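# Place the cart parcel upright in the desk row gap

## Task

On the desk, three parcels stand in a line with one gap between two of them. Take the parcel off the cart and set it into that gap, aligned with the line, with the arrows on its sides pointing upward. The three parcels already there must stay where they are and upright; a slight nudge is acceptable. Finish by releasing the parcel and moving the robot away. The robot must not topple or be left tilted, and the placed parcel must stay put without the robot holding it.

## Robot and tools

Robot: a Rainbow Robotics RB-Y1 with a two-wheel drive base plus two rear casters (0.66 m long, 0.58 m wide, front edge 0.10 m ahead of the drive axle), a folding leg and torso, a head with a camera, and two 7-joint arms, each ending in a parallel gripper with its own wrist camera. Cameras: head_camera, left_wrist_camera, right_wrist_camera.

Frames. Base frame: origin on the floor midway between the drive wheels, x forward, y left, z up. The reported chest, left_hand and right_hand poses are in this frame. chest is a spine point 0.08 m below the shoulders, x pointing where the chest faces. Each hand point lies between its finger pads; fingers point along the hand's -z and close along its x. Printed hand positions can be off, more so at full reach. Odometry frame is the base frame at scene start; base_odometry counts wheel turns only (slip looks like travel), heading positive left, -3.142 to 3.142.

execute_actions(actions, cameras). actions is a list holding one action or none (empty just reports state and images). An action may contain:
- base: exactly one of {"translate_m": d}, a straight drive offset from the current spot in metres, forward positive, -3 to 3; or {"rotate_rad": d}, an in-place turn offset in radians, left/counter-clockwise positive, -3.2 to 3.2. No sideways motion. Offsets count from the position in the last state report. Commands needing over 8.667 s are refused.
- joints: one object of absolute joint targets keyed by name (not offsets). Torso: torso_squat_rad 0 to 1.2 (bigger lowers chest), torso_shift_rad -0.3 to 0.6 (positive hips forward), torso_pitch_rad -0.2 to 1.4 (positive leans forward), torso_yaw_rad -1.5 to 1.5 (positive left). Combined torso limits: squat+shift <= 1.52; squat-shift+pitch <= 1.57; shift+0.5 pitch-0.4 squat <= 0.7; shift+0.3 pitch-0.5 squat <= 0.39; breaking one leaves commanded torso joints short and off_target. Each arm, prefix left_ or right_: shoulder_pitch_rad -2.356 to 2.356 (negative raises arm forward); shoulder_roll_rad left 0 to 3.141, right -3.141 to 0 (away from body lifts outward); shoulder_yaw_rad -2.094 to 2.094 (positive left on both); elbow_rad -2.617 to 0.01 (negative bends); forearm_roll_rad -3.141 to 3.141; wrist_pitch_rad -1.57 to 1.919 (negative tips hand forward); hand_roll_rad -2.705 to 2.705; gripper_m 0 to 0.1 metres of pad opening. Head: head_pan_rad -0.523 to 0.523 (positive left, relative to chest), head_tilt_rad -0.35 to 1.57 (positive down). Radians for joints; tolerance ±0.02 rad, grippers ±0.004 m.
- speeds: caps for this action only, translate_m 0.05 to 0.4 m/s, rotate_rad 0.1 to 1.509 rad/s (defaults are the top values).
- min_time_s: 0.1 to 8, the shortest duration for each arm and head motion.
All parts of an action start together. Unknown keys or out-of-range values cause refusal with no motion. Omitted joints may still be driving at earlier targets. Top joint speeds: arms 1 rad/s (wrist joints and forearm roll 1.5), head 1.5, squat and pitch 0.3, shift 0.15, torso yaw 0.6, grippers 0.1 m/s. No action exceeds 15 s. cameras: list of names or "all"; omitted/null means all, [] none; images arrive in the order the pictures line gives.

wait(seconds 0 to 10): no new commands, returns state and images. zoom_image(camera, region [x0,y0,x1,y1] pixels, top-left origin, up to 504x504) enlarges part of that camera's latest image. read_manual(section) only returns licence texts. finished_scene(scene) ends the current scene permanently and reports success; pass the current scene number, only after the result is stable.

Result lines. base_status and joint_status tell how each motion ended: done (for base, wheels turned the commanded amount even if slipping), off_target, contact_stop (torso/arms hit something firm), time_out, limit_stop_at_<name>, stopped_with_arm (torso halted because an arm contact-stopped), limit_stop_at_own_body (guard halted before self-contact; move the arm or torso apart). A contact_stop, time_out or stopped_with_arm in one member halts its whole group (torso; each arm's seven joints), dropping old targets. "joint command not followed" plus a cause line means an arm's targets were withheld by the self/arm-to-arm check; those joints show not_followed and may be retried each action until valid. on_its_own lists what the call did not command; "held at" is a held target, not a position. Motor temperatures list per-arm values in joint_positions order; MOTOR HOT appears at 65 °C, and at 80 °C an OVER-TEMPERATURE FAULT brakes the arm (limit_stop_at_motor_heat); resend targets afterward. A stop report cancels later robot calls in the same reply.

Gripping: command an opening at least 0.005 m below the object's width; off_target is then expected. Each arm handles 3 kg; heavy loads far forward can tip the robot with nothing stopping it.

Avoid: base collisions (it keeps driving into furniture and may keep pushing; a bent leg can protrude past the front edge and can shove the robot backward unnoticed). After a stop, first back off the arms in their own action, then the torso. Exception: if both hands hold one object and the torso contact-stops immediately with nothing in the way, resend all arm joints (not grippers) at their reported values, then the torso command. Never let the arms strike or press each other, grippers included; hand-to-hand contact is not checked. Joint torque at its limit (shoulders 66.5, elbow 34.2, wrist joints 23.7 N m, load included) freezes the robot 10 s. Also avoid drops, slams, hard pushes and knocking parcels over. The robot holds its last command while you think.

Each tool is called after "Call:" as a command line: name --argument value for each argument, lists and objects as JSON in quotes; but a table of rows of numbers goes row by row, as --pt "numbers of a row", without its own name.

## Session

Call:
execute_actions --actions '[]'

Scene clock: 0.00 s.
Motor temperatures (°C, as the motors report them): left_arm=[37 32 34 34 39 36 39] | right_arm=[31 34 34 35 39 37 35]
base_odometry: x=+0.000 y=+0.000 heading=+0.000 (m, m, rad; odometry frame)
base_status: not commanded
joint_positions: torso_squat_rad=+0.350 torso_shift_rad=+0.000 torso_pitch_rad=+0.000 torso_yaw_rad=-0.001 left_shoulder_pitch_rad=+0.019 left_shoulder_roll_rad=+0.016 left_shoulder_yaw_rad=+0.030 left_elbow_rad=-0.248 left_forearm_roll_rad=-0.019 left_wrist_pitch_rad=-0.005 left_hand_roll_rad=+0.000 left_gripper_m=+0.100 right_shoulder_pitch_rad=+0.025 right_shoulder_roll_rad=-0.037 right_shoulder_yaw_rad=-0.004 right_elbow_rad=-0.235 right_forearm_roll_rad=-0.015 right_wrist_pitch_rad=-0.044 right_hand_roll_rad=-0.006 right_gripper_m=+0.101 head_pan_rad=+0.000 head_tilt_rad=+0.400
joint_status: not commanded
chest: x=-0.2279 y=+0.0010 z=+1.2476 quat_wxyz=(+1.000, -0.001, +0.000, +0.000) (m; base frame)
left_hand: x=-0.1202 y=+0.2368 z=+0.5704 quat_wxyz=(+0.993, +0.011, -0.117, +0.008) (m; base frame)
right_hand: x=-0.1221 y=-0.2493 z=+0.5720 quat_wxyz=(+0.992, -0.019, -0.128, -0.014) (m; base frame)
pictures: head_camera, left_wrist_camera, right_wrist_camera
Images, in order (width x height): head_camera 896x504, left_wrist_camera 644x364, right_wrist_camera 644x364.

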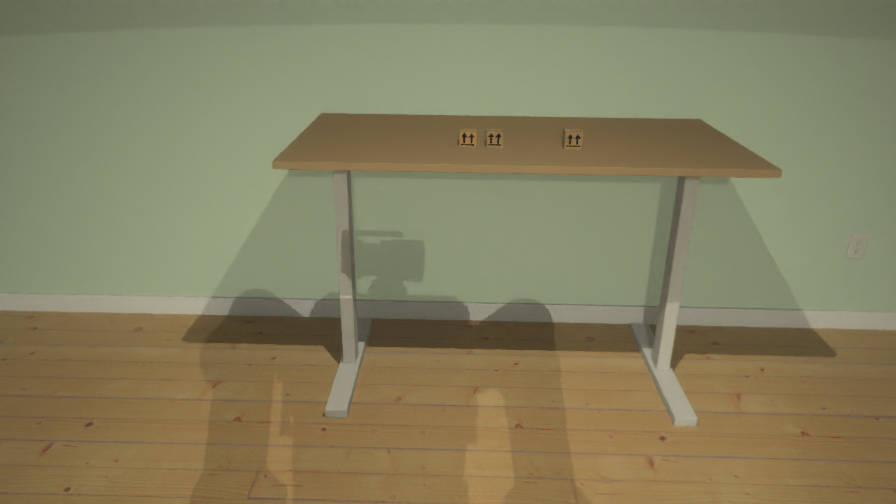

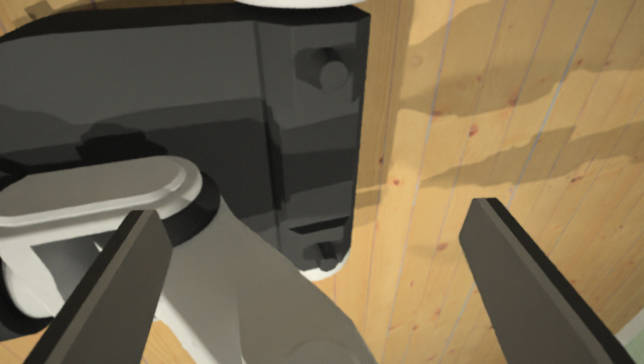

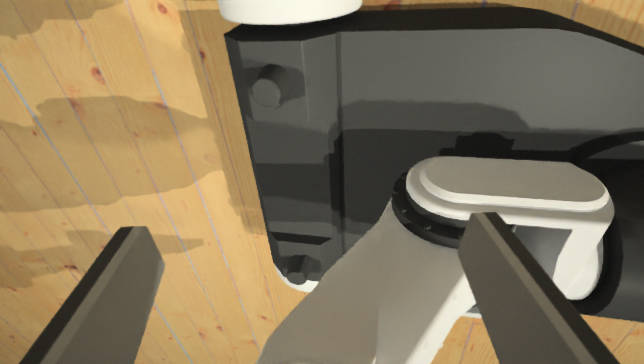

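Call:
execute_actions --actions '[{"base":{"rotate_rad":1.9},"joints":{"head_pan_rad":-0.5}}]' --cameras '["head_camera"]'

Call:
execute_actions --actions '[{"joints":{"head_pan_rad":0.52}}]' --cameras '["head_camera"]'

Scene clock: 8.80 s.
Motor temperatures (°C, as the motors report them): left_arm=[37 32 34 34 39 36 39] | right_arm=[31 34 34 35 39 37 35]
base_odometry: x=+0.000 y=+0.000 heading=+1.899 (m, m, rad; odometry frame)
base_status: done
joint_positions: torso_squat_rad=+0.350 torso_shift_rad=+0.000 torso_pitch_rad=+0.000 torso_yaw_rad=-0.001 left_shoulder_pitch_rad=+0.019 left_shoulder_roll_rad=+0.016 left_shoulder_yaw_rad=+0.030 left_elbow_rad=-0.248 left_forearm_roll_rad=-0.019 left_wrist_pitch_rad=-0.005 left_hand_roll_rad=+0.000 left_gripper_m=+0.100 right_shoulder_pitch_rad=+0.025 right_shoulder_roll_rad=-0.037 right_shoulder_yaw_rad=-0.004 right_elbow_rad=-0.235 right_forearm_roll_rad=-0.015 right_wrist_pitch_rad=-0.044 right_hand_roll_rad=-0.006 right_gripper_m=+0.101 head_pan_rad=-0.500 head_tilt_rad=+0.400
joint_status: all done
chest: x=-0.2279 y=+0.0010 z=+1.2476 quat_wxyz=(+1.000, -0.001, +0.000, +0.000) (m; base frame)
left_hand: x=-0.1202 y=+0.2368 z=+0.5704 quat_wxyz=(+0.993, +0.011, -0.117, +0.008) (m; base frame)
right_hand: x=-0.1221 y=-0.2493 z=+0.5720 quat_wxyz=(+0.992, -0.019, -0.128, -0.014) (m; base frame)
pictures: head_camera
Images, in order (width x height): head_camera 896x504.

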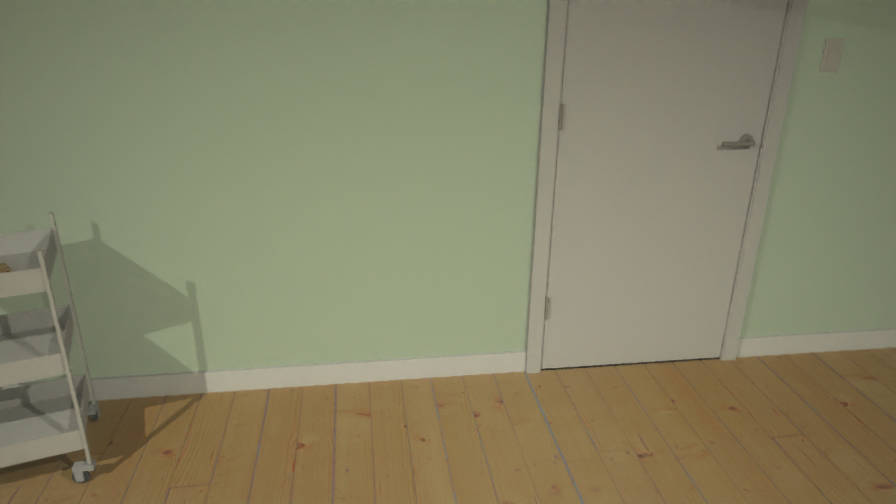

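Scene clock: 10.13 s.
Motor temperatures (°C, as the motors report them): left_arm=[37 32 34 34 39 36 39] | right_arm=[31 34 34 35 39 37 35]
base_odometry: x=+0.000 y=+0.000 heading=+1.899 (m, m, rad; odometry frame)
base_status: not commanded
joint_positions: torso_squat_rad=+0.350 torso_shift_rad=+0.000 torso_pitch_rad=+0.000 torso_yaw_rad=-0.001 left_shoulder_pitch_rad=+0.019 left_shoulder_roll_rad=+0.016 left_shoulder_yaw_rad=+0.030 left_elbow_rad=-0.248 left_forearm_roll_rad=-0.019 left_wrist_pitch_rad=-0.005 left_hand_roll_rad=+0.000 left_gripper_m=+0.100 right_shoulder_pitch_rad=+0.025 right_shoulder_roll_rad=-0.037 right_shoulder_yaw_rad=-0.004 right_elbow_rad=-0.235 right_forearm_roll_rad=-0.015 right_wrist_pitch_rad=-0.044 right_hand_roll_rad=-0.006 right_gripper_m=+0.101 head_pan_rad=+0.520 head_tilt_rad=+0.400
joint_status: all done
chest: x=-0.2279 y=+0.0010 z=+1.2476 quat_wxyz=(+1.000, -0.001, +0.000, +0.000) (m; base frame)
left_hand: x=-0.1202 y=+0.2368 z=+0.5704 quat_wxyz=(+0.993, +0.011, -0.117, +0.008) (m; base frame)
right_hand: x=-0.1221 y=-0.2493 z=+0.5720 quat_wxyz=(+0.992, -0.019, -0.128, -0.014) (m; base frame)
pictures: head_camera
Images, in order (width x height): head_camera 896x504.

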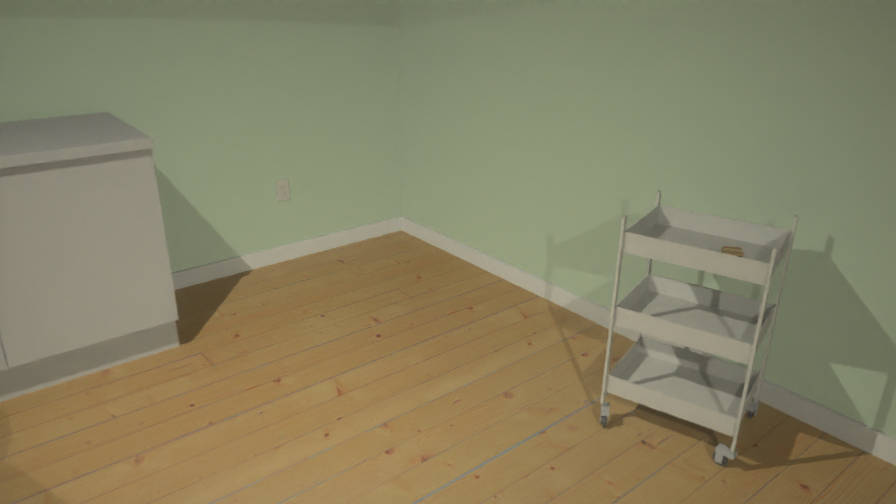

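Call:
execute_actions --actions '[{"base":{"rotate_rad":0.15}}]' --cameras '[]'

Call:
execute_actions --actions '[{"base":{"translate_m":1.05},"joints":{"head_pan_rad":0,"head_tilt_rad":0.9,"torso_shift_rad":0.2}}]' --cameras '["head_camera"]'

Call:
zoom_image --camera "head_camera" --region '[350,60,600,300]'

Scene clock: 18.23 s.
Motor temperatures (°C, as the motors report them): left_arm=[36 32 34 34 39 36 39] | right_arm=[31 34 34 35 39 37 35]
base_odometry: x=+0.000 y=+0.000 heading=+2.049 (m, m, rad; odometry frame)
base_status: done
joint_positions: torso_squat_rad=+0.350 torso_shift_rad=+0.000 torso_pitch_rad=+0.000 torso_yaw_rad=-0.001 left_shoulder_pitch_rad=+0.019 left_shoulder_roll_rad=+0.016 left_shoulder_yaw_rad=+0.030 left_elbow_rad=-0.248 left_forearm_roll_rad=-0.019 left_wrist_pitch_rad=-0.005 left_hand_roll_rad=+0.000 left_gripper_m=+0.100 right_shoulder_pitch_rad=+0.025 right_shoulder_roll_rad=-0.037 right_shoulder_yaw_rad=-0.004 right_elbow_rad=-0.235 right_forearm_roll_rad=-0.015 right_wrist_pitch_rad=-0.044 right_hand_roll_rad=-0.006 right_gripper_m=+0.101 head_pan_rad=+0.520 head_tilt_rad=+0.400
joint_status: not commanded
chest: x=-0.2279 y=+0.0010 z=+1.2476 quat_wxyz=(+1.000, -0.001, +0.000, +0.000) (m; base frame)
left_hand: x=-0.1202 y=+0.2368 z=+0.5704 quat_wxyz=(+0.993, +0.011, -0.117, +0.008) (m; base frame)
right_hand: x=-0.1222 y=-0.2493 z=+0.5720 quat_wxyz=(+0.992, -0.019, -0.128, -0.014) (m; base frame)
pictures: none
No camera images: the call's "cameras" was empty. Leave "cameras" out to get every camera's image.

Scene clock: 22.40 s.
Motor temperatures (°C, as the motors report them): left_arm=[36 32 34 34 39 36 39] | right_arm=[31 34 34 35 39 37 35]
base_odometry: x=-0.483 y=+0.932 heading=+2.049 (m, m, rad; odometry frame)
base_status: done
joint_positions: torso_squat_rad=+0.350 torso_shift_rad=+0.200 torso_pitch_rad=+0.000 torso_yaw_rad=-0.001 left_shoulder_pitch_rad=+0.019 left_shoulder_roll_rad=+0.016 left_shoulder_yaw_rad=+0.030 left_elbow_rad=-0.248 left_forearm_roll_rad=-0.019 left_wrist_pitch_rad=-0.005 left_hand_roll_rad=+0.000 left_gripper_m=+0.100 right_shoulder_pitch_rad=+0.025 right_shoulder_roll_rad=-0.037 right_shoulder_yaw_rad=-0.004 right_elbow_rad=-0.235 right_forearm_roll_rad=-0.015 right_wrist_pitch_rad=-0.044 right_hand_roll_rad=-0.006 right_gripper_m=+0.101 head_pan_rad=+0.000 head_tilt_rad=+0.900
joint_status: all done
chest: x=-0.0972 y=+0.0010 z=+1.2345 quat_wxyz=(+1.000, -0.001, +0.000, +0.000) (m; base frame)
left_hand: x=+0.0104 y=+0.2368 z=+0.5573 quat_wxyz=(+0.993, +0.011, -0.117, +0.008) (m; base frame)
right_hand: x=+0.0085 y=-0.2493 z=+0.5588 quat_wxyz=(+0.992, -0.019, -0.128, -0.014) (m; base frame)
pictures: head_camera
Images, in order (width x height): head_camera 896x504.

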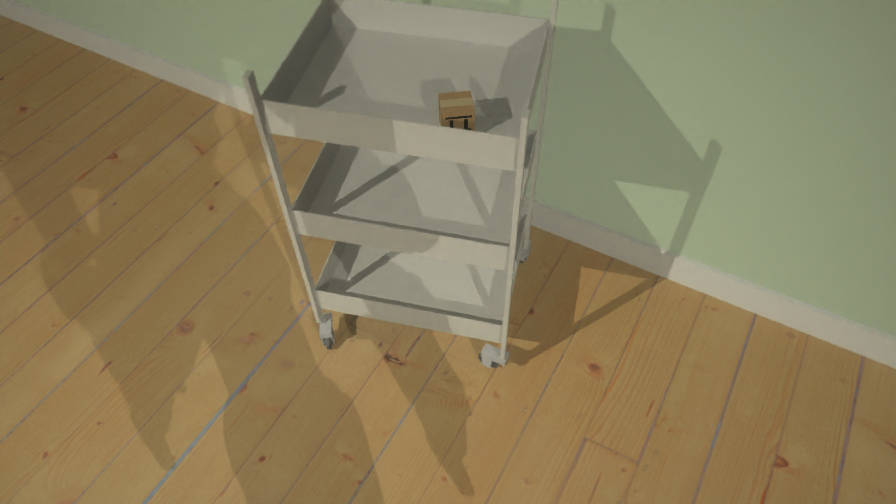

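Region (350, 60, 600, 300) of head_camera's 896x504 image, scaled by 2.016, with more detail than that image has; it fills the top 484 rows of this view, and the rest is white.

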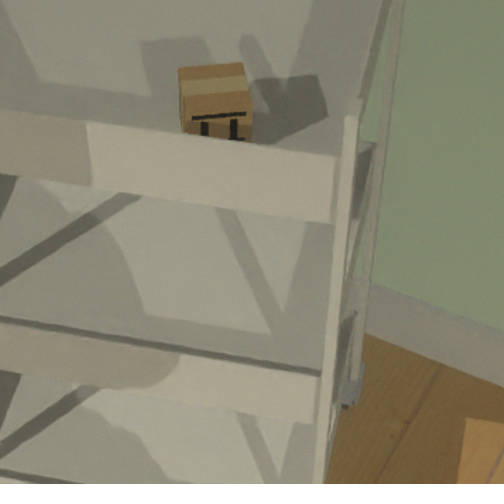

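Call:
execute_actions --actions '[{"base":{"translate_m":0.51},"speeds":{"translate_m":0.2},"joints":{"torso_squat_rad":0.25,"torso_pitch_rad":0.3,"head_tilt_rad":0.85,"left_shoulder_pitch_rad":-0.629,"left_shoulder_roll_rad":0.063,"left_shoulder_yaw_rad":0.203,"left_elbow_rad":-1.271,"left_forearm_roll_rad":0.78,"left_wrist_pitch_rad":1.47,"left_hand_roll_rad":0.1}}]' --cameras '[]'

Call:
execute_actions --actions '[{"joints":{"torso_squat_rad":0.55}}]' --cameras '["head_camera","left_wrist_camera"]'

Scene clock: 66.37 s.
Motor temperatures (°C, as the motors report them): left_arm=[36 32 34 34 39 36 39] | right_arm=[31 34 34 35 39 37 35]
base_odometry: x=-0.718 y=+1.385 heading=+2.050 (m, m, rad; odometry frame)
base_status: done
joint_positions: torso_squat_rad=+0.250 torso_shift_rad=+0.200 torso_pitch_rad=+0.300 torso_yaw_rad=-0.001 left_shoulder_pitch_rad=-0.629 left_shoulder_roll_rad=+0.063 left_shoulder_yaw_rad=+0.203 left_elbow_rad=-1.271 left_forearm_roll_rad=+0.780 left_wrist_pitch_rad=+1.470 left_hand_roll_rad=+0.100 left_gripper_m=+0.100 right_shoulder_pitch_rad=+0.025 right_shoulder_roll_rad=-0.037 right_shoulder_yaw_rad=-0.004 right_elbow_rad=-0.235 right_forearm_roll_rad=-0.015 right_wrist_pitch_rad=-0.044 right_hand_roll_rad=-0.006 right_gripper_m=+0.101 head_pan_rad=+0.000 head_tilt_rad=+0.850
joint_status: all done
chest: x=-0.0017 y=+0.0010 z=+1.2408 quat_wxyz=(+0.989, -0.001, +0.149, +0.000) (m; base frame)
left_hand: x=+0.4123 y=+0.0589 z=+0.8685 quat_wxyz=(+0.921, -0.382, -0.027, +0.065) (m; base frame)
right_hand: x=-0.1002 y=-0.2493 z=+0.5641 quat_wxyz=(+0.999, -0.021, +0.022, -0.011) (m; base frame)
pictures: none
No camera images: the call's "cameras" was empty. Leave "cameras" out to get every camera's image.

Scene clock: 68.20 s.
Motor temperatures (°C, as the motors report them): left_arm=[36 32 34 34 39 36 39] | right_arm=[31 34 34 35 39 37 35]
base_odometry: x=-0.718 y=+1.385 heading=+2.050 (m, m, rad; odometry frame)
base_status: not commanded
joint_positions: torso_squat_rad=+0.550 torso_shift_rad=+0.200 torso_pitch_rad=+0.300 torso_yaw_rad=-0.001 left_shoulder_pitch_rad=-0.629 left_shoulder_roll_rad=+0.063 left_shoulder_yaw_rad=+0.203 left_elbow_rad=-1.271 left_forearm_roll_rad=+0.780 left_wrist_pitch_rad=+1.470 left_hand_roll_rad=+0.100 left_gripper_m=+0.100 right_shoulder_pitch_rad=+0.025 right_shoulder_roll_rad=-0.037 right_shoulder_yaw_rad=-0.004 right_elbow_rad=-0.235 right_forearm_roll_rad=-0.015 right_wrist_pitch_rad=-0.044 right_hand_roll_rad=-0.006 right_gripper_m=+0.101 head_pan_rad=+0.000 head_tilt_rad=+0.850
joint_status: all done
chest: x=-0.0180 y=+0.0009 z=+1.1610 quat_wxyz=(+0.989, -0.001, +0.149, +0.000) (m; base frame)
left_hand: x=+0.3960 y=+0.0588 z=+0.7888 quat_wxyz=(+0.921, -0.382, -0.027, +0.065) (m; base frame)
right_hand: x=-0.1164 y=-0.2494 z=+0.4842 quat_wxyz=(+0.999, -0.021, +0.022, -0.011) (m; base frame)
pictures: head_camera, left_wrist_camera
Images, in order (width x height): head_camera 896x504, left_wrist_camera 644x364.

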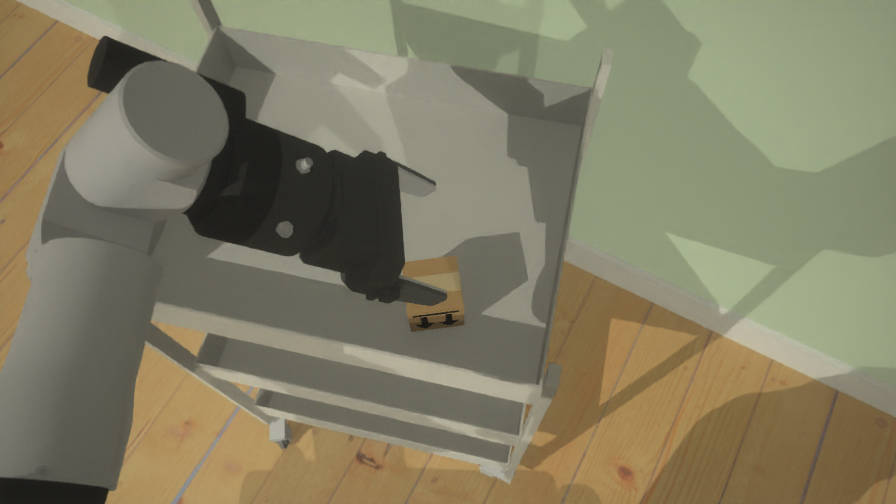

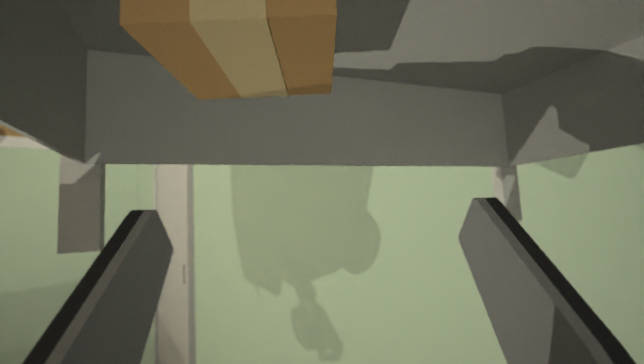

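Call:
execute_actions --actions '[{"base":{"translate_m":-0.005},"joints":{"torso_squat_rad":0.72}}]' --cameras '["head_camera","left_wrist_camera"]'

Scene clock: 74.33 s.
Motor temperatures (°C, as the motors report them): left_arm=[37 32 34 34 39 36 39] | right_arm=[31 34 34 35 39 37 35]
base_odometry: x=-0.716 y=+1.380 heading=+2.050 (m, m, rad; odometry frame)
base_status: done
joint_positions: torso_squat_rad=+0.720 torso_shift_rad=+0.200 torso_pitch_rad=+0.300 torso_yaw_rad=-0.001 left_shoulder_pitch_rad=-0.629 left_shoulder_roll_rad=+0.063 left_shoulder_yaw_rad=+0.203 left_elbow_rad=-1.271 left_forearm_roll_rad=+0.780 left_wrist_pitch_rad=+1.470 left_hand_roll_rad=+0.100 left_gripper_m=+0.100 right_shoulder_pitch_rad=+0.025 right_shoulder_roll_rad=-0.037 right_shoulder_yaw_rad=-0.004 right_elbow_rad=-0.235 right_forearm_roll_rad=-0.015 right_wrist_pitch_rad=-0.044 right_hand_roll_rad=-0.006 right_gripper_m=+0.101 head_pan_rad=+0.000 head_tilt_rad=+0.850
joint_status: all done
chest: x=-0.0321 y=+0.0008 z=+1.0919 quat_wxyz=(+0.989, -0.001, +0.149, +0.000) (m; base frame)
left_hand: x=+0.3820 y=+0.0588 z=+0.7197 quat_wxyz=(+0.921, -0.382, -0.027, +0.065) (m; base frame)
right_hand: x=-0.1305 y=-0.2494 z=+0.4152 quat_wxyz=(+0.999, -0.021, +0.022, -0.011) (m; base frame)
pictures: head_camera, left_wrist_camera
Images, in order (width x height): head_camera 896x504, left_wrist_camera 644x364.

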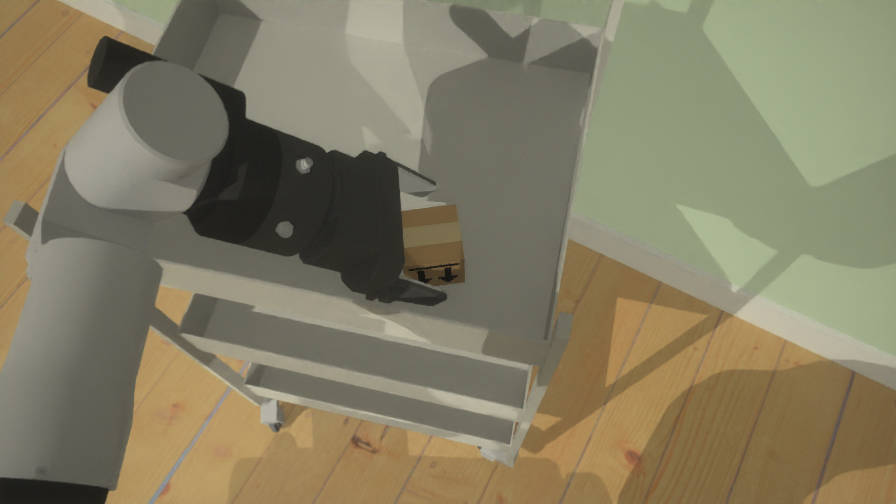

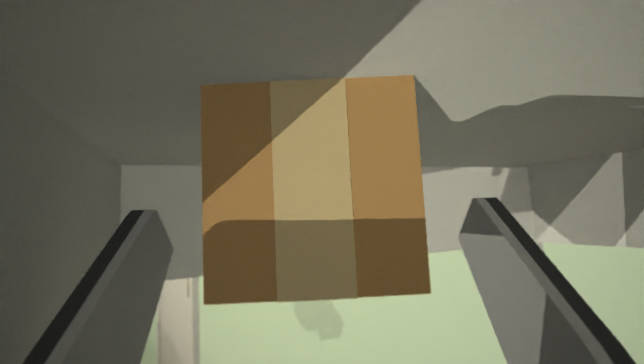

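Call:
execute_actions --actions '[{"joints":{"torso_squat_rad":0.74}}]' --cameras '[]'

Call:
execute_actions --actions '[{"joints":{"left_gripper_m":0.035}}]' --cameras '["left_wrist_camera"]'

Call:
execute_actions --actions '[{"base":{"translate_m":0.04},"speeds":{"translate_m":0.05},"joints":{"torso_squat_rad":0.45}}]' --cameras '[]'

Call:
execute_actions --actions '[{"base":{"rotate_rad":0.2},"min_time_s":2.5,"joints":{"left_forearm_roll_rad":-2.33,"left_wrist_pitch_rad":-1.47}}]' --cameras '["head_camera","left_wrist_camera"]'

Scene clock: 85.17 s.
Motor temperatures (°C, as the motors report them): left_arm=[37 32 34 34 39 36 39] | right_arm=[31 34 34 35 39 37 35]
base_odometry: x=-0.716 y=+1.380 heading=+2.050 (m, m, rad; odometry frame)
base_status: not commanded
joint_positions: torso_squat_rad=+0.740 torso_shift_rad=+0.200 torso_pitch_rad=+0.300 torso_yaw_rad=-0.001 left_shoulder_pitch_rad=-0.629 left_shoulder_roll_rad=+0.063 left_shoulder_yaw_rad=+0.203 left_elbow_rad=-1.271 left_forearm_roll_rad=+0.780 left_wrist_pitch_rad=+1.470 left_hand_roll_rad=+0.100 left_gripper_m=+0.100 right_shoulder_pitch_rad=+0.025 right_shoulder_roll_rad=-0.037 right_shoulder_yaw_rad=-0.004 right_elbow_rad=-0.235 right_forearm_roll_rad=-0.015 right_wrist_pitch_rad=-0.044 right_hand_roll_rad=-0.006 right_gripper_m=+0.101 head_pan_rad=+0.000 head_tilt_rad=+0.850
joint_status: all done
chest: x=-0.0339 y=+0.0008 z=+1.0828 quat_wxyz=(+0.989, -0.001, +0.149, +0.000) (m; base frame)
left_hand: x=+0.3804 y=+0.0587 z=+0.7108 quat_wxyz=(+0.921, -0.382, -0.028, +0.065) (m; base frame)
right_hand: x=-0.1323 y=-0.2494 z=+0.4060 quat_wxyz=(+0.999, -0.021, +0.022, -0.011) (m; base frame)
pictures: none
No camera images: the call's "cameras" was empty. Leave "cameras" out to get every camera's image.

Scene clock: 86.30 s.
Motor temperatures (°C, as the motors report them): left_arm=[37 32 34 34 39 36 39] | right_arm=[31 34 34 35 39 37 35]
base_odometry: x=-0.716 y=+1.380 heading=+2.050 (m, m, rad; odometry frame)
base_status: not commanded
joint_positions: torso_squat_rad=+0.740 torso_shift_rad=+0.200 torso_pitch_rad=+0.300 torso_yaw_rad=-0.001 left_shoulder_pitch_rad=-0.629 left_shoulder_roll_rad=+0.063 left_shoulder_yaw_rad=+0.203 left_elbow_rad=-1.271 left_forearm_roll_rad=+0.780 left_wrist_pitch_rad=+1.470 left_hand_roll_rad=+0.100 left_gripper_m=+0.054 right_shoulder_pitch_rad=+0.025 right_shoulder_roll_rad=-0.037 right_shoulder_yaw_rad=-0.004 right_elbow_rad=-0.235 right_forearm_roll_rad=-0.015 right_wrist_pitch_rad=-0.044 right_hand_roll_rad=-0.006 right_gripper_m=+0.101 head_pan_rad=+0.000 head_tilt_rad=+0.850
joint_status: left_gripper_m off_target (ended at +0.054, target +0.035)
chest: x=-0.0339 y=+0.0008 z=+1.0828 quat_wxyz=(+0.989, -0.001, +0.149, +0.000) (m; base frame)
left_hand: x=+0.3804 y=+0.0587 z=+0.7108 quat_wxyz=(+0.921, -0.382, -0.028, +0.065) (m; base frame)
right_hand: x=-0.1323 y=-0.2494 z=+0.4060 quat_wxyz=(+0.999, -0.021, +0.022, -0.011) (m; base frame)
pictures: left_wrist_camera
Images, in order (width x height): left_wrist_camera 644x364.

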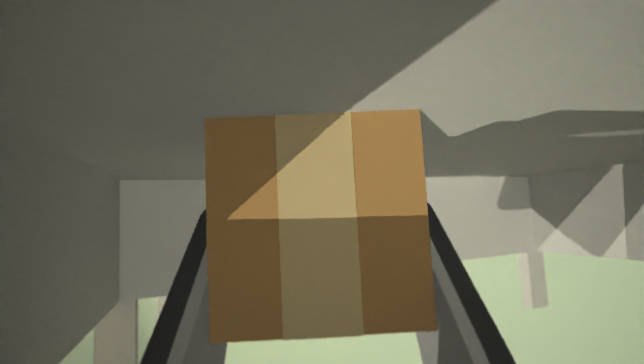

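Scene clock: 88.10 s.
Motor temperatures (°C, as the motors report them): left_arm=[37 32 34 34 39 36 39] | right_arm=[31 34 34 35 39 37 35]
base_odometry: x=-0.734 y=+1.416 heading=+2.050 (m, m, rad; odometry frame)
base_status: done
joint_positions: torso_squat_rad=+0.450 torso_shift_rad=+0.200 torso_pitch_rad=+0.300 torso_yaw_rad=-0.001 left_shoulder_pitch_rad=-0.629 left_shoulder_roll_rad=+0.063 left_shoulder_yaw_rad=+0.203 left_elbow_rad=-1.271 left_forearm_roll_rad=+0.780 left_wrist_pitch_rad=+1.470 left_hand_roll_rad=+0.100 left_gripper_m=+0.054 right_shoulder_pitch_rad=+0.025 right_shoulder_roll_rad=-0.037 right_shoulder_yaw_rad=-0.004 right_elbow_rad=-0.235 right_forearm_roll_rad=-0.015 right_wrist_pitch_rad=-0.044 right_hand_roll_rad=-0.006 right_gripper_m=+0.101 head_pan_rad=+0.000 head_tilt_rad=+0.850
joint_status: all done
chest: x=-0.0112 y=+0.0009 z=+1.1938 quat_wxyz=(+0.989, -0.001, +0.150, +0.000) (m; base frame)
left_hand: x=+0.4027 y=+0.0589 z=+0.8215 quat_wxyz=(+0.921, -0.382, -0.027, +0.065) (m; base frame)
right_hand: x=-0.1098 y=-0.2493 z=+0.5171 quat_wxyz=(+0.999, -0.021, +0.022, -0.011) (m; base frame)
pictures: none
No camera images: the call's "cameras" was empty. Leave "cameras" out to get every camera's image.

Scene clock: 90.90 s.
Motor temperatures (°C, as the motors report them): left_arm=[37 32 34 34 39 36 39] | right_arm=[31 34 34 35 39 37 35]
base_odometry: x=-0.734 y=+1.416 heading=+2.249 (m, m, rad; odometry frame)
base_status: done
joint_positions: torso_squat_rad=+0.450 torso_shift_rad=+0.200 torso_pitch_rad=+0.300 torso_yaw_rad=-0.001 left_shoulder_pitch_rad=-0.629 left_shoulder_roll_rad=+0.063 left_shoulder_yaw_rad=+0.203 left_elbow_rad=-1.271 left_forearm_roll_rad=-2.330 left_wrist_pitch_rad=-1.470 left_hand_roll_rad=+0.100 left_gripper_m=+0.054 right_shoulder_pitch_rad=+0.025 right_shoulder_roll_rad=-0.037 right_shoulder_yaw_rad=-0.004 right_elbow_rad=-0.235 right_forearm_roll_rad=-0.015 right_wrist_pitch_rad=-0.044 right_hand_roll_rad=-0.006 right_gripper_m=+0.101 head_pan_rad=+0.000 head_tilt_rad=+0.850
joint_status: all done
chest: x=-0.0112 y=+0.0009 z=+1.1938 quat_wxyz=(+0.989, -0.001, +0.150, +0.000) (m; base frame)
left_hand: x=+0.4027 y=+0.0539 z=+0.8266 quat_wxyz=(+0.066, +0.026, -0.397, -0.915) (m; base frame)
right_hand: x=-0.1098 y=-0.2493 z=+0.5171 quat_wxyz=(+0.999, -0.021, +0.022, -0.011) (m; base frame)
pictures: head_camera, left_wrist_camera
Images, in order (width x height): head_camera 896x504, left_wrist_camera 644x364.

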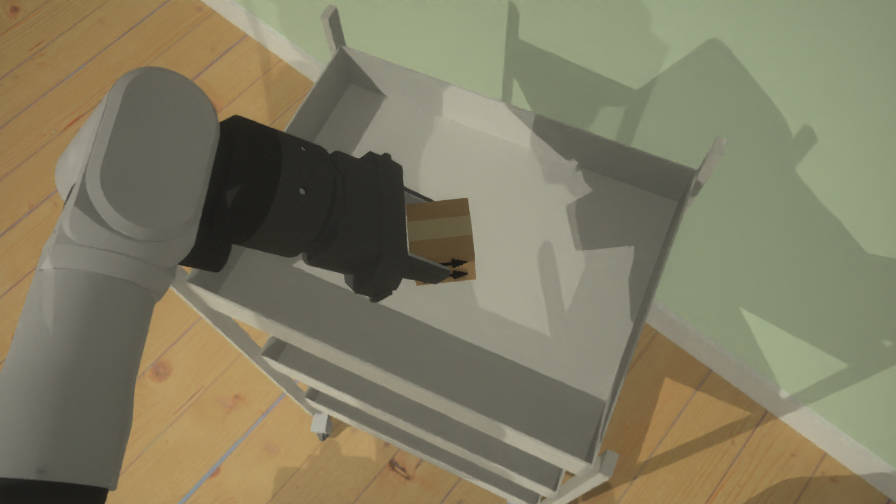

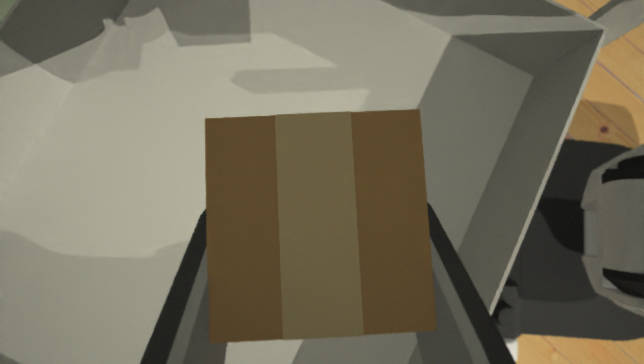

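Call:
execute_actions --actions '[{"base":{"translate_m":-2.04},"joints":{"torso_squat_rad":0,"torso_shift_rad":0,"torso_pitch_rad":0,"head_tilt_rad":0.6}}]' --cameras '[]'

Call:
execute_actions --actions '[{"base":{"rotate_rad":-2.27}}]' --cameras '["head_camera"]'

Call:
execute_actions --actions '[{"base":{"translate_m":0.7},"min_time_s":2,"joints":{"left_shoulder_pitch_rad":-1.027,"left_shoulder_roll_rad":0.163,"left_shoulder_yaw_rad":0.297,"left_elbow_rad":-0.571}}]' --cameras '["head_camera","left_wrist_camera"]'

Scene clock: 114.70 s.
Motor temperatures (°C, as the motors report them): left_arm=[37 32 34 34 39 36 39] | right_arm=[31 34 34 35 39 37 35]
base_odometry: x=+0.547 y=-0.172 heading=+2.250 (m, m, rad; odometry frame)
base_status: done
joint_positions: torso_squat_rad=+0.000 torso_shift_rad=+0.000 torso_pitch_rad=+0.000 torso_yaw_rad=-0.001 left_shoulder_pitch_rad=-0.629 left_shoulder_roll_rad=+0.063 left_shoulder_yaw_rad=+0.203 left_elbow_rad=-1.271 left_forearm_roll_rad=-2.330 left_wrist_pitch_rad=-1.470 left_hand_roll_rad=+0.100 left_gripper_m=+0.054 right_shoulder_pitch_rad=+0.025 right_shoulder_roll_rad=-0.037 right_shoulder_yaw_rad=-0.004 right_elbow_rad=-0.235 right_forearm_roll_rad=-0.015 right_wrist_pitch_rad=-0.044 right_hand_roll_rad=-0.006 right_gripper_m=+0.101 head_pan_rad=+0.000 head_tilt_rad=+0.600
joint_status: all done
chest: x=-0.2280 y=+0.0010 z=+1.2899 quat_wxyz=(+1.000, -0.001, +0.000, +0.000) (m; base frame)
left_hand: x=+0.2760 y=+0.0541 z=+1.0615 quat_wxyz=(+0.006, +0.163, -0.402, -0.901) (m; base frame)
right_hand: x=-0.1222 y=-0.2493 z=+0.6143 quat_wxyz=(+0.992, -0.019, -0.128, -0.014) (m; base frame)
pictures: none
No camera images: the call's "cameras" was empty. Leave "cameras" out to get every camera's image.

Scene clock: 119.43 s.
Motor temperatures (°C, as the motors report them): left_arm=[37 32 34 34 39 36 39] | right_arm=[31 34 34 35 39 37 35]
base_odometry: x=+0.547 y=-0.172 heading=-0.019 (m, m, rad; odometry frame)
base_status: done
joint_positions: torso_squat_rad=+0.000 torso_shift_rad=+0.000 torso_pitch_rad=+0.000 torso_yaw_rad=-0.001 left_shoulder_pitch_rad=-0.629 left_shoulder_roll_rad=+0.063 left_shoulder_yaw_rad=+0.203 left_elbow_rad=-1.271 left_forearm_roll_rad=-2.330 left_wrist_pitch_rad=-1.470 left_hand_roll_rad=+0.100 left_gripper_m=+0.054 right_shoulder_pitch_rad=+0.025 right_shoulder_roll_rad=-0.037 right_shoulder_yaw_rad=-0.004 right_elbow_rad=-0.235 right_forearm_roll_rad=-0.015 right_wrist_pitch_rad=-0.044 right_hand_roll_rad=-0.006 right_gripper_m=+0.101 head_pan_rad=+0.000 head_tilt_rad=+0.600
joint_status: not commanded
chest: x=-0.2280 y=+0.0010 z=+1.2899 quat_wxyz=(+1.000, -0.001, +0.000, +0.000) (m; base frame)
left_hand: x=+0.2759 y=+0.0541 z=+1.0615 quat_wxyz=(+0.006, +0.163, -0.402, -0.901) (m; base frame)
right_hand: x=-0.1222 y=-0.2493 z=+0.6143 quat_wxyz=(+0.992, -0.019, -0.128, -0.014) (m; base frame)
pictures: head_camera
Images, in order (width x height): head_camera 896x504.

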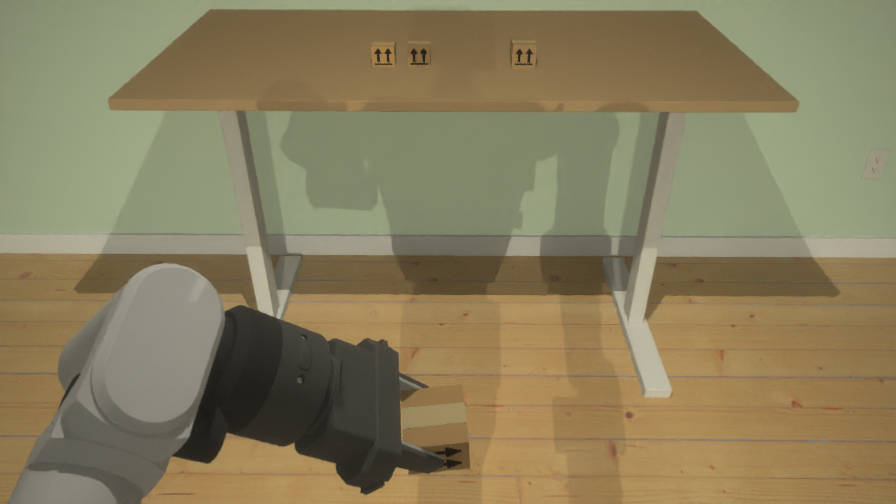

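Scene clock: 122.73 s.
Motor temperatures (°C, as the motors report them): left_arm=[37 32 34 34 39 36 39] | right_arm=[31 34 34 35 39 37 35]
base_odometry: x=+1.246 y=-0.186 heading=-0.020 (m, m, rad; odometry frame)
base_status: done
joint_positions: torso_squat_rad=+0.000 torso_shift_rad=+0.000 torso_pitch_rad=+0.000 torso_yaw_rad=-0.001 left_shoulder_pitch_rad=-1.027 left_shoulder_roll_rad=+0.163 left_shoulder_yaw_rad=+0.297 left_elbow_rad=-0.571 left_forearm_roll_rad=-2.330 left_wrist_pitch_rad=-1.470 left_hand_roll_rad=+0.100 left_gripper_m=+0.054 right_shoulder_pitch_rad=+0.025 right_shoulder_roll_rad=-0.037 right_shoulder_yaw_rad=-0.004 right_elbow_rad=-0.235 right_forearm_roll_rad=-0.015 right_wrist_pitch_rad=-0.044 right_hand_roll_rad=-0.006 right_gripper_m=+0.101 head_pan_rad=+0.000 head_tilt_rad=+0.600
joint_status: all done
chest: x=-0.2279 y=+0.0010 z=+1.2899 quat_wxyz=(+1.000, -0.001, +0.000, +0.000) (m; base frame)
left_hand: x=+0.2999 y=+0.0539 z=+1.0573 quat_wxyz=(+0.066, +0.026, -0.397, -0.915) (m; base frame)
right_hand: x=-0.1220 y=-0.2492 z=+0.6143 quat_wxyz=(+0.992, -0.019, -0.128, -0.014) (m; base frame)
pictures: head_camera, left_wrist_camera
Images, in order (width x height): head_camera 896x504, left_wrist_camera 644x364.

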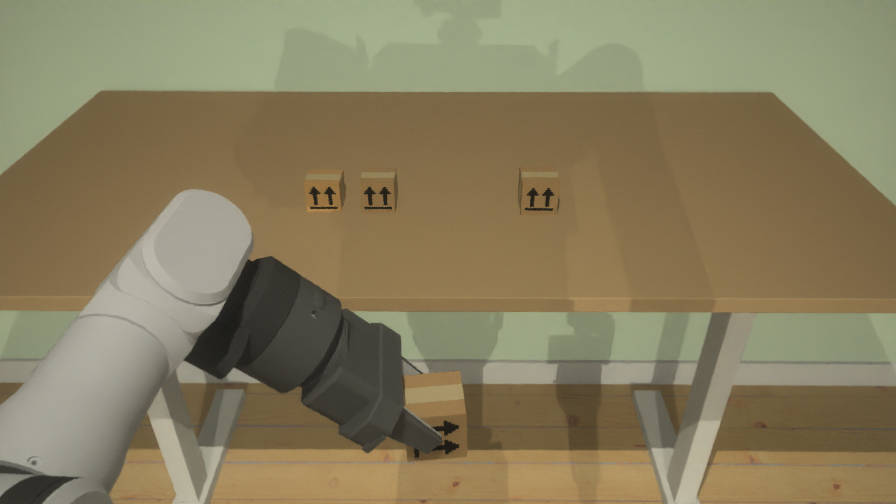

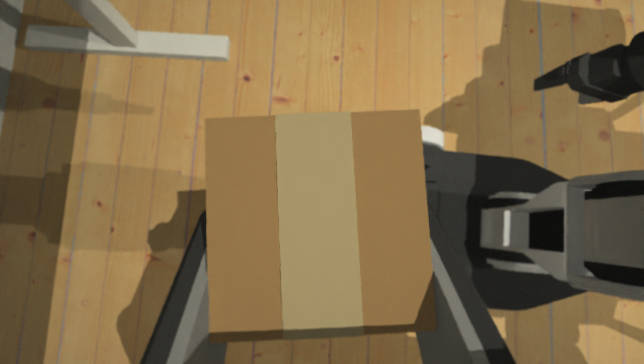

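Call:
execute_actions --actions '[{"base":{"translate_m":0.35},"speeds":{"translate_m":0.12},"joints":{"head_tilt_rad":0.9,"right_shoulder_pitch_rad":-1.027,"right_shoulder_roll_rad":-0.163,"right_shoulder_yaw_rad":-0.297,"right_elbow_rad":-0.571,"right_forearm_roll_rad":-2.6,"right_wrist_pitch_rad":1.47,"right_hand_roll_rad":-0.1}}]' --cameras '[]'

Call:
execute_actions --actions '[{"base":{"rotate_rad":-0.08},"joints":{"torso_squat_rad":0.4}}]' --cameras '["head_camera","left_wrist_camera"]'

Scene clock: 135.03 s.
Motor temperatures (°C, as the motors report them): left_arm=[38 32 34 34 39 36 39] | right_arm=[31 34 34 35 39 37 35]
base_odometry: x=+1.596 y=-0.193 heading=-0.021 (m, m, rad; odometry frame)
base_status: done
joint_positions: torso_squat_rad=+0.000 torso_shift_rad=+0.000 torso_pitch_rad=+0.000 torso_yaw_rad=-0.001 left_shoulder_pitch_rad=-1.027 left_shoulder_roll_rad=+0.163 left_shoulder_yaw_rad=+0.297 left_elbow_rad=-0.571 left_forearm_roll_rad=-2.330 left_wrist_pitch_rad=-1.470 left_hand_roll_rad=+0.100 left_gripper_m=+0.054 right_shoulder_pitch_rad=-1.027 right_shoulder_roll_rad=-0.163 right_shoulder_yaw_rad=-0.297 right_elbow_rad=-0.571 right_forearm_roll_rad=-2.600 right_wrist_pitch_rad=+1.470 right_hand_roll_rad=-0.100 right_gripper_m=+0.101 head_pan_rad=+0.000 head_tilt_rad=+0.900
joint_status: all done
chest: x=-0.2279 y=+0.0010 z=+1.2899 quat_wxyz=(+1.000, -0.001, +0.000, +0.000) (m; base frame)
left_hand: x=+0.3000 y=+0.0540 z=+1.0573 quat_wxyz=(+0.066, +0.026, -0.397, -0.915) (m; base frame)
right_hand: x=+0.3003 y=-0.1007 z=+1.4120 quat_wxyz=(+0.265, +0.962, +0.035, -0.062) (m; base frame)
pictures: none
No camera images: the call's "cameras" was empty. Leave "cameras" out to get every camera's image.

Scene clock: 137.20 s.
Motor temperatures (°C, as the motors report them): left_arm=[38 32 34 34 39 36 39] | right_arm=[31 34 34 35 39 37 35]
base_odometry: x=+1.597 y=-0.193 heading=-0.100 (m, m, rad; odometry frame)
base_status: done
joint_positions: torso_squat_rad=+0.400 torso_shift_rad=+0.000 torso_pitch_rad=+0.000 torso_yaw_rad=-0.001 left_shoulder_pitch_rad=-1.027 left_shoulder_roll_rad=+0.163 left_shoulder_yaw_rad=+0.297 left_elbow_rad=-0.571 left_forearm_roll_rad=-2.330 left_wrist_pitch_rad=-1.470 left_hand_roll_rad=+0.100 left_gripper_m=+0.054 right_shoulder_pitch_rad=-1.027 right_shoulder_roll_rad=-0.163 right_shoulder_yaw_rad=-0.297 right_elbow_rad=-0.571 right_forearm_roll_rad=-2.600 right_wrist_pitch_rad=+1.470 right_hand_roll_rad=-0.100 right_gripper_m=+0.101 head_pan_rad=+0.000 head_tilt_rad=+0.900
joint_status: all done
chest: x=-0.2280 y=+0.0010 z=+1.2347 quat_wxyz=(+1.000, -0.001, +0.000, +0.000) (m; base frame)
left_hand: x=+0.2999 y=+0.0539 z=+1.0021 quat_wxyz=(+0.066, +0.026, -0.397, -0.915) (m; base frame)
right_hand: x=+0.3001 y=-0.1008 z=+1.3568 quat_wxyz=(+0.265, +0.962, +0.034, -0.062) (m; base frame)
pictures: head_camera, left_wrist_camera
Images, in order (width x height): head_camera 896x504, left_wrist_camera 644x364.

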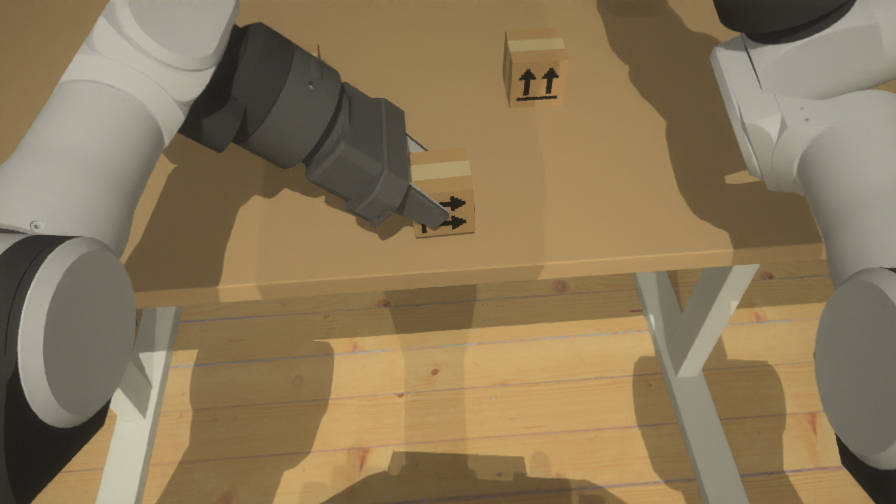

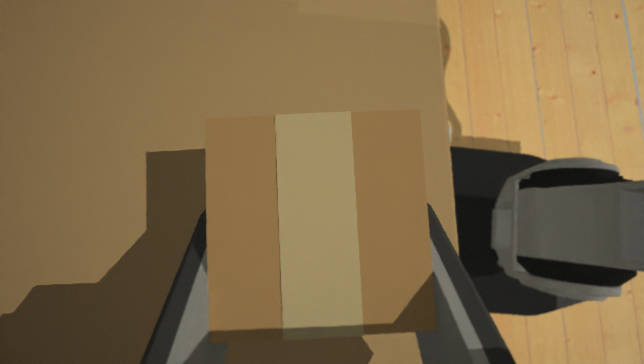

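Call:
execute_actions --actions '[{"base":{"translate_m":0.03},"joints":{"torso_squat_rad":0.44}}]' --cameras '["left_wrist_camera"]'

Call:
execute_actions --actions '[{"joints":{"torso_squat_rad":0.465}}]' --cameras '["head_camera","left_wrist_camera"]'

Scene clock: 143.03 s.
Motor temperatures (°C, as the motors report them): left_arm=[38 32 34 34 39 36 39] | right_arm=[31 35 34 35 39 37 35]
base_odometry: x=+1.626 y=-0.196 heading=-0.100 (m, m, rad; odometry frame)
base_status: done
joint_positions: torso_squat_rad=+0.440 torso_shift_rad=+0.000 torso_pitch_rad=-0.001 torso_yaw_rad=-0.001 left_shoulder_pitch_rad=-1.030 left_shoulder_roll_rad=+0.163 left_shoulder_yaw_rad=+0.297 left_elbow_rad=-0.572 left_forearm_roll_rad=-2.329 left_wrist_pitch_rad=-1.470 left_hand_roll_rad=+0.100 left_gripper_m=+0.053 right_shoulder_pitch_rad=-1.027 right_shoulder_roll_rad=-0.163 right_shoulder_yaw_rad=-0.297 right_elbow_rad=-0.571 right_forearm_roll_rad=-2.600 right_wrist_pitch_rad=+1.470 right_hand_roll_rad=-0.100 right_gripper_m=+0.101 head_pan_rad=+0.000 head_tilt_rad=+0.900
joint_status: all done
chest: x=-0.2284 y=+0.0010 z=+1.2232 quat_wxyz=(+1.000, -0.001, +0.000, +0.000) (m; base frame)
left_hand: x=+0.3007 y=+0.0533 z=+0.9931 quat_wxyz=(+0.064, +0.028, -0.397, -0.915) (m; base frame)
right_hand: x=+0.2997 y=-0.1008 z=+1.3457 quat_wxyz=(+0.265, +0.962, +0.034, -0.062) (m; base frame)
pictures: left_wrist_camera
Images, in order (width x height): left_wrist_camera 644x364.

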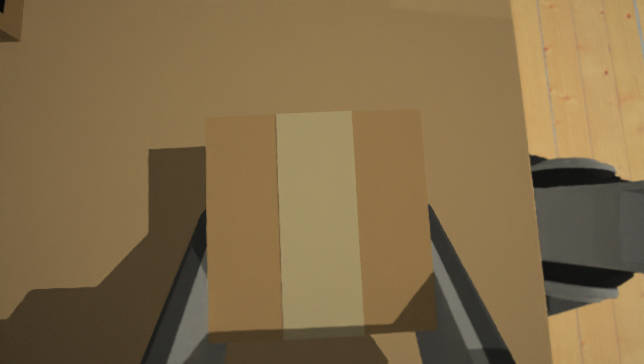

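Scene clock: 143.73 s.
Motor temperatures (°C, as the motors report them): left_arm=[38 32 34 34 39 36 39] | right_arm=[31 35 34 35 39 37 35]
base_odometry: x=+1.626 y=-0.196 heading=-0.100 (m, m, rad; odometry frame)
base_status: not commanded
joint_positions: torso_squat_rad=+0.465 torso_shift_rad=-0.001 torso_pitch_rad=-0.002 torso_yaw_rad=-0.001 left_shoulder_pitch_rad=-1.033 left_shoulder_roll_rad=+0.164 left_shoulder_yaw_rad=+0.299 left_elbow_rad=-0.574 left_forearm_roll_rad=-2.328 left_wrist_pitch_rad=-1.471 left_hand_roll_rad=+0.100 left_gripper_m=+0.053 right_shoulder_pitch_rad=-1.027 right_shoulder_roll_rad=-0.163 right_shoulder_yaw_rad=-0.297 right_elbow_rad=-0.571 right_forearm_roll_rad=-2.600 right_wrist_pitch_rad=+1.470 right_hand_roll_rad=-0.100 right_gripper_m=+0.101 head_pan_rad=+0.000 head_tilt_rad=+0.900
joint_status: all done
chest: x=-0.2293 y=+0.0010 z=+1.2155 quat_wxyz=(+1.000, -0.001, -0.001, +0.000) (m; base frame)
left_hand: x=+0.3013 y=+0.0529 z=+0.9891 quat_wxyz=(+0.063, +0.031, -0.399, -0.914) (m; base frame)
right_hand: x=+0.2985 y=-0.1008 z=+1.3389 quat_wxyz=(+0.265, +0.962, +0.034, -0.061) (m; base frame)
pictures: head_camera, left_wrist_camera
Images, in order (width x height): head_camera 896x504, left_wrist_camera 644x364.

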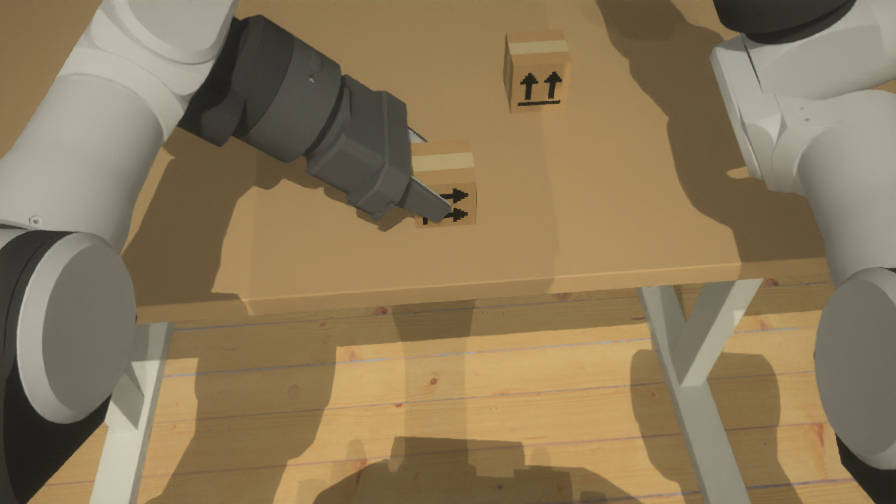

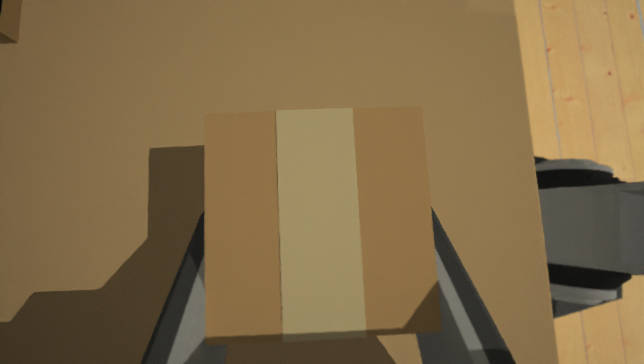

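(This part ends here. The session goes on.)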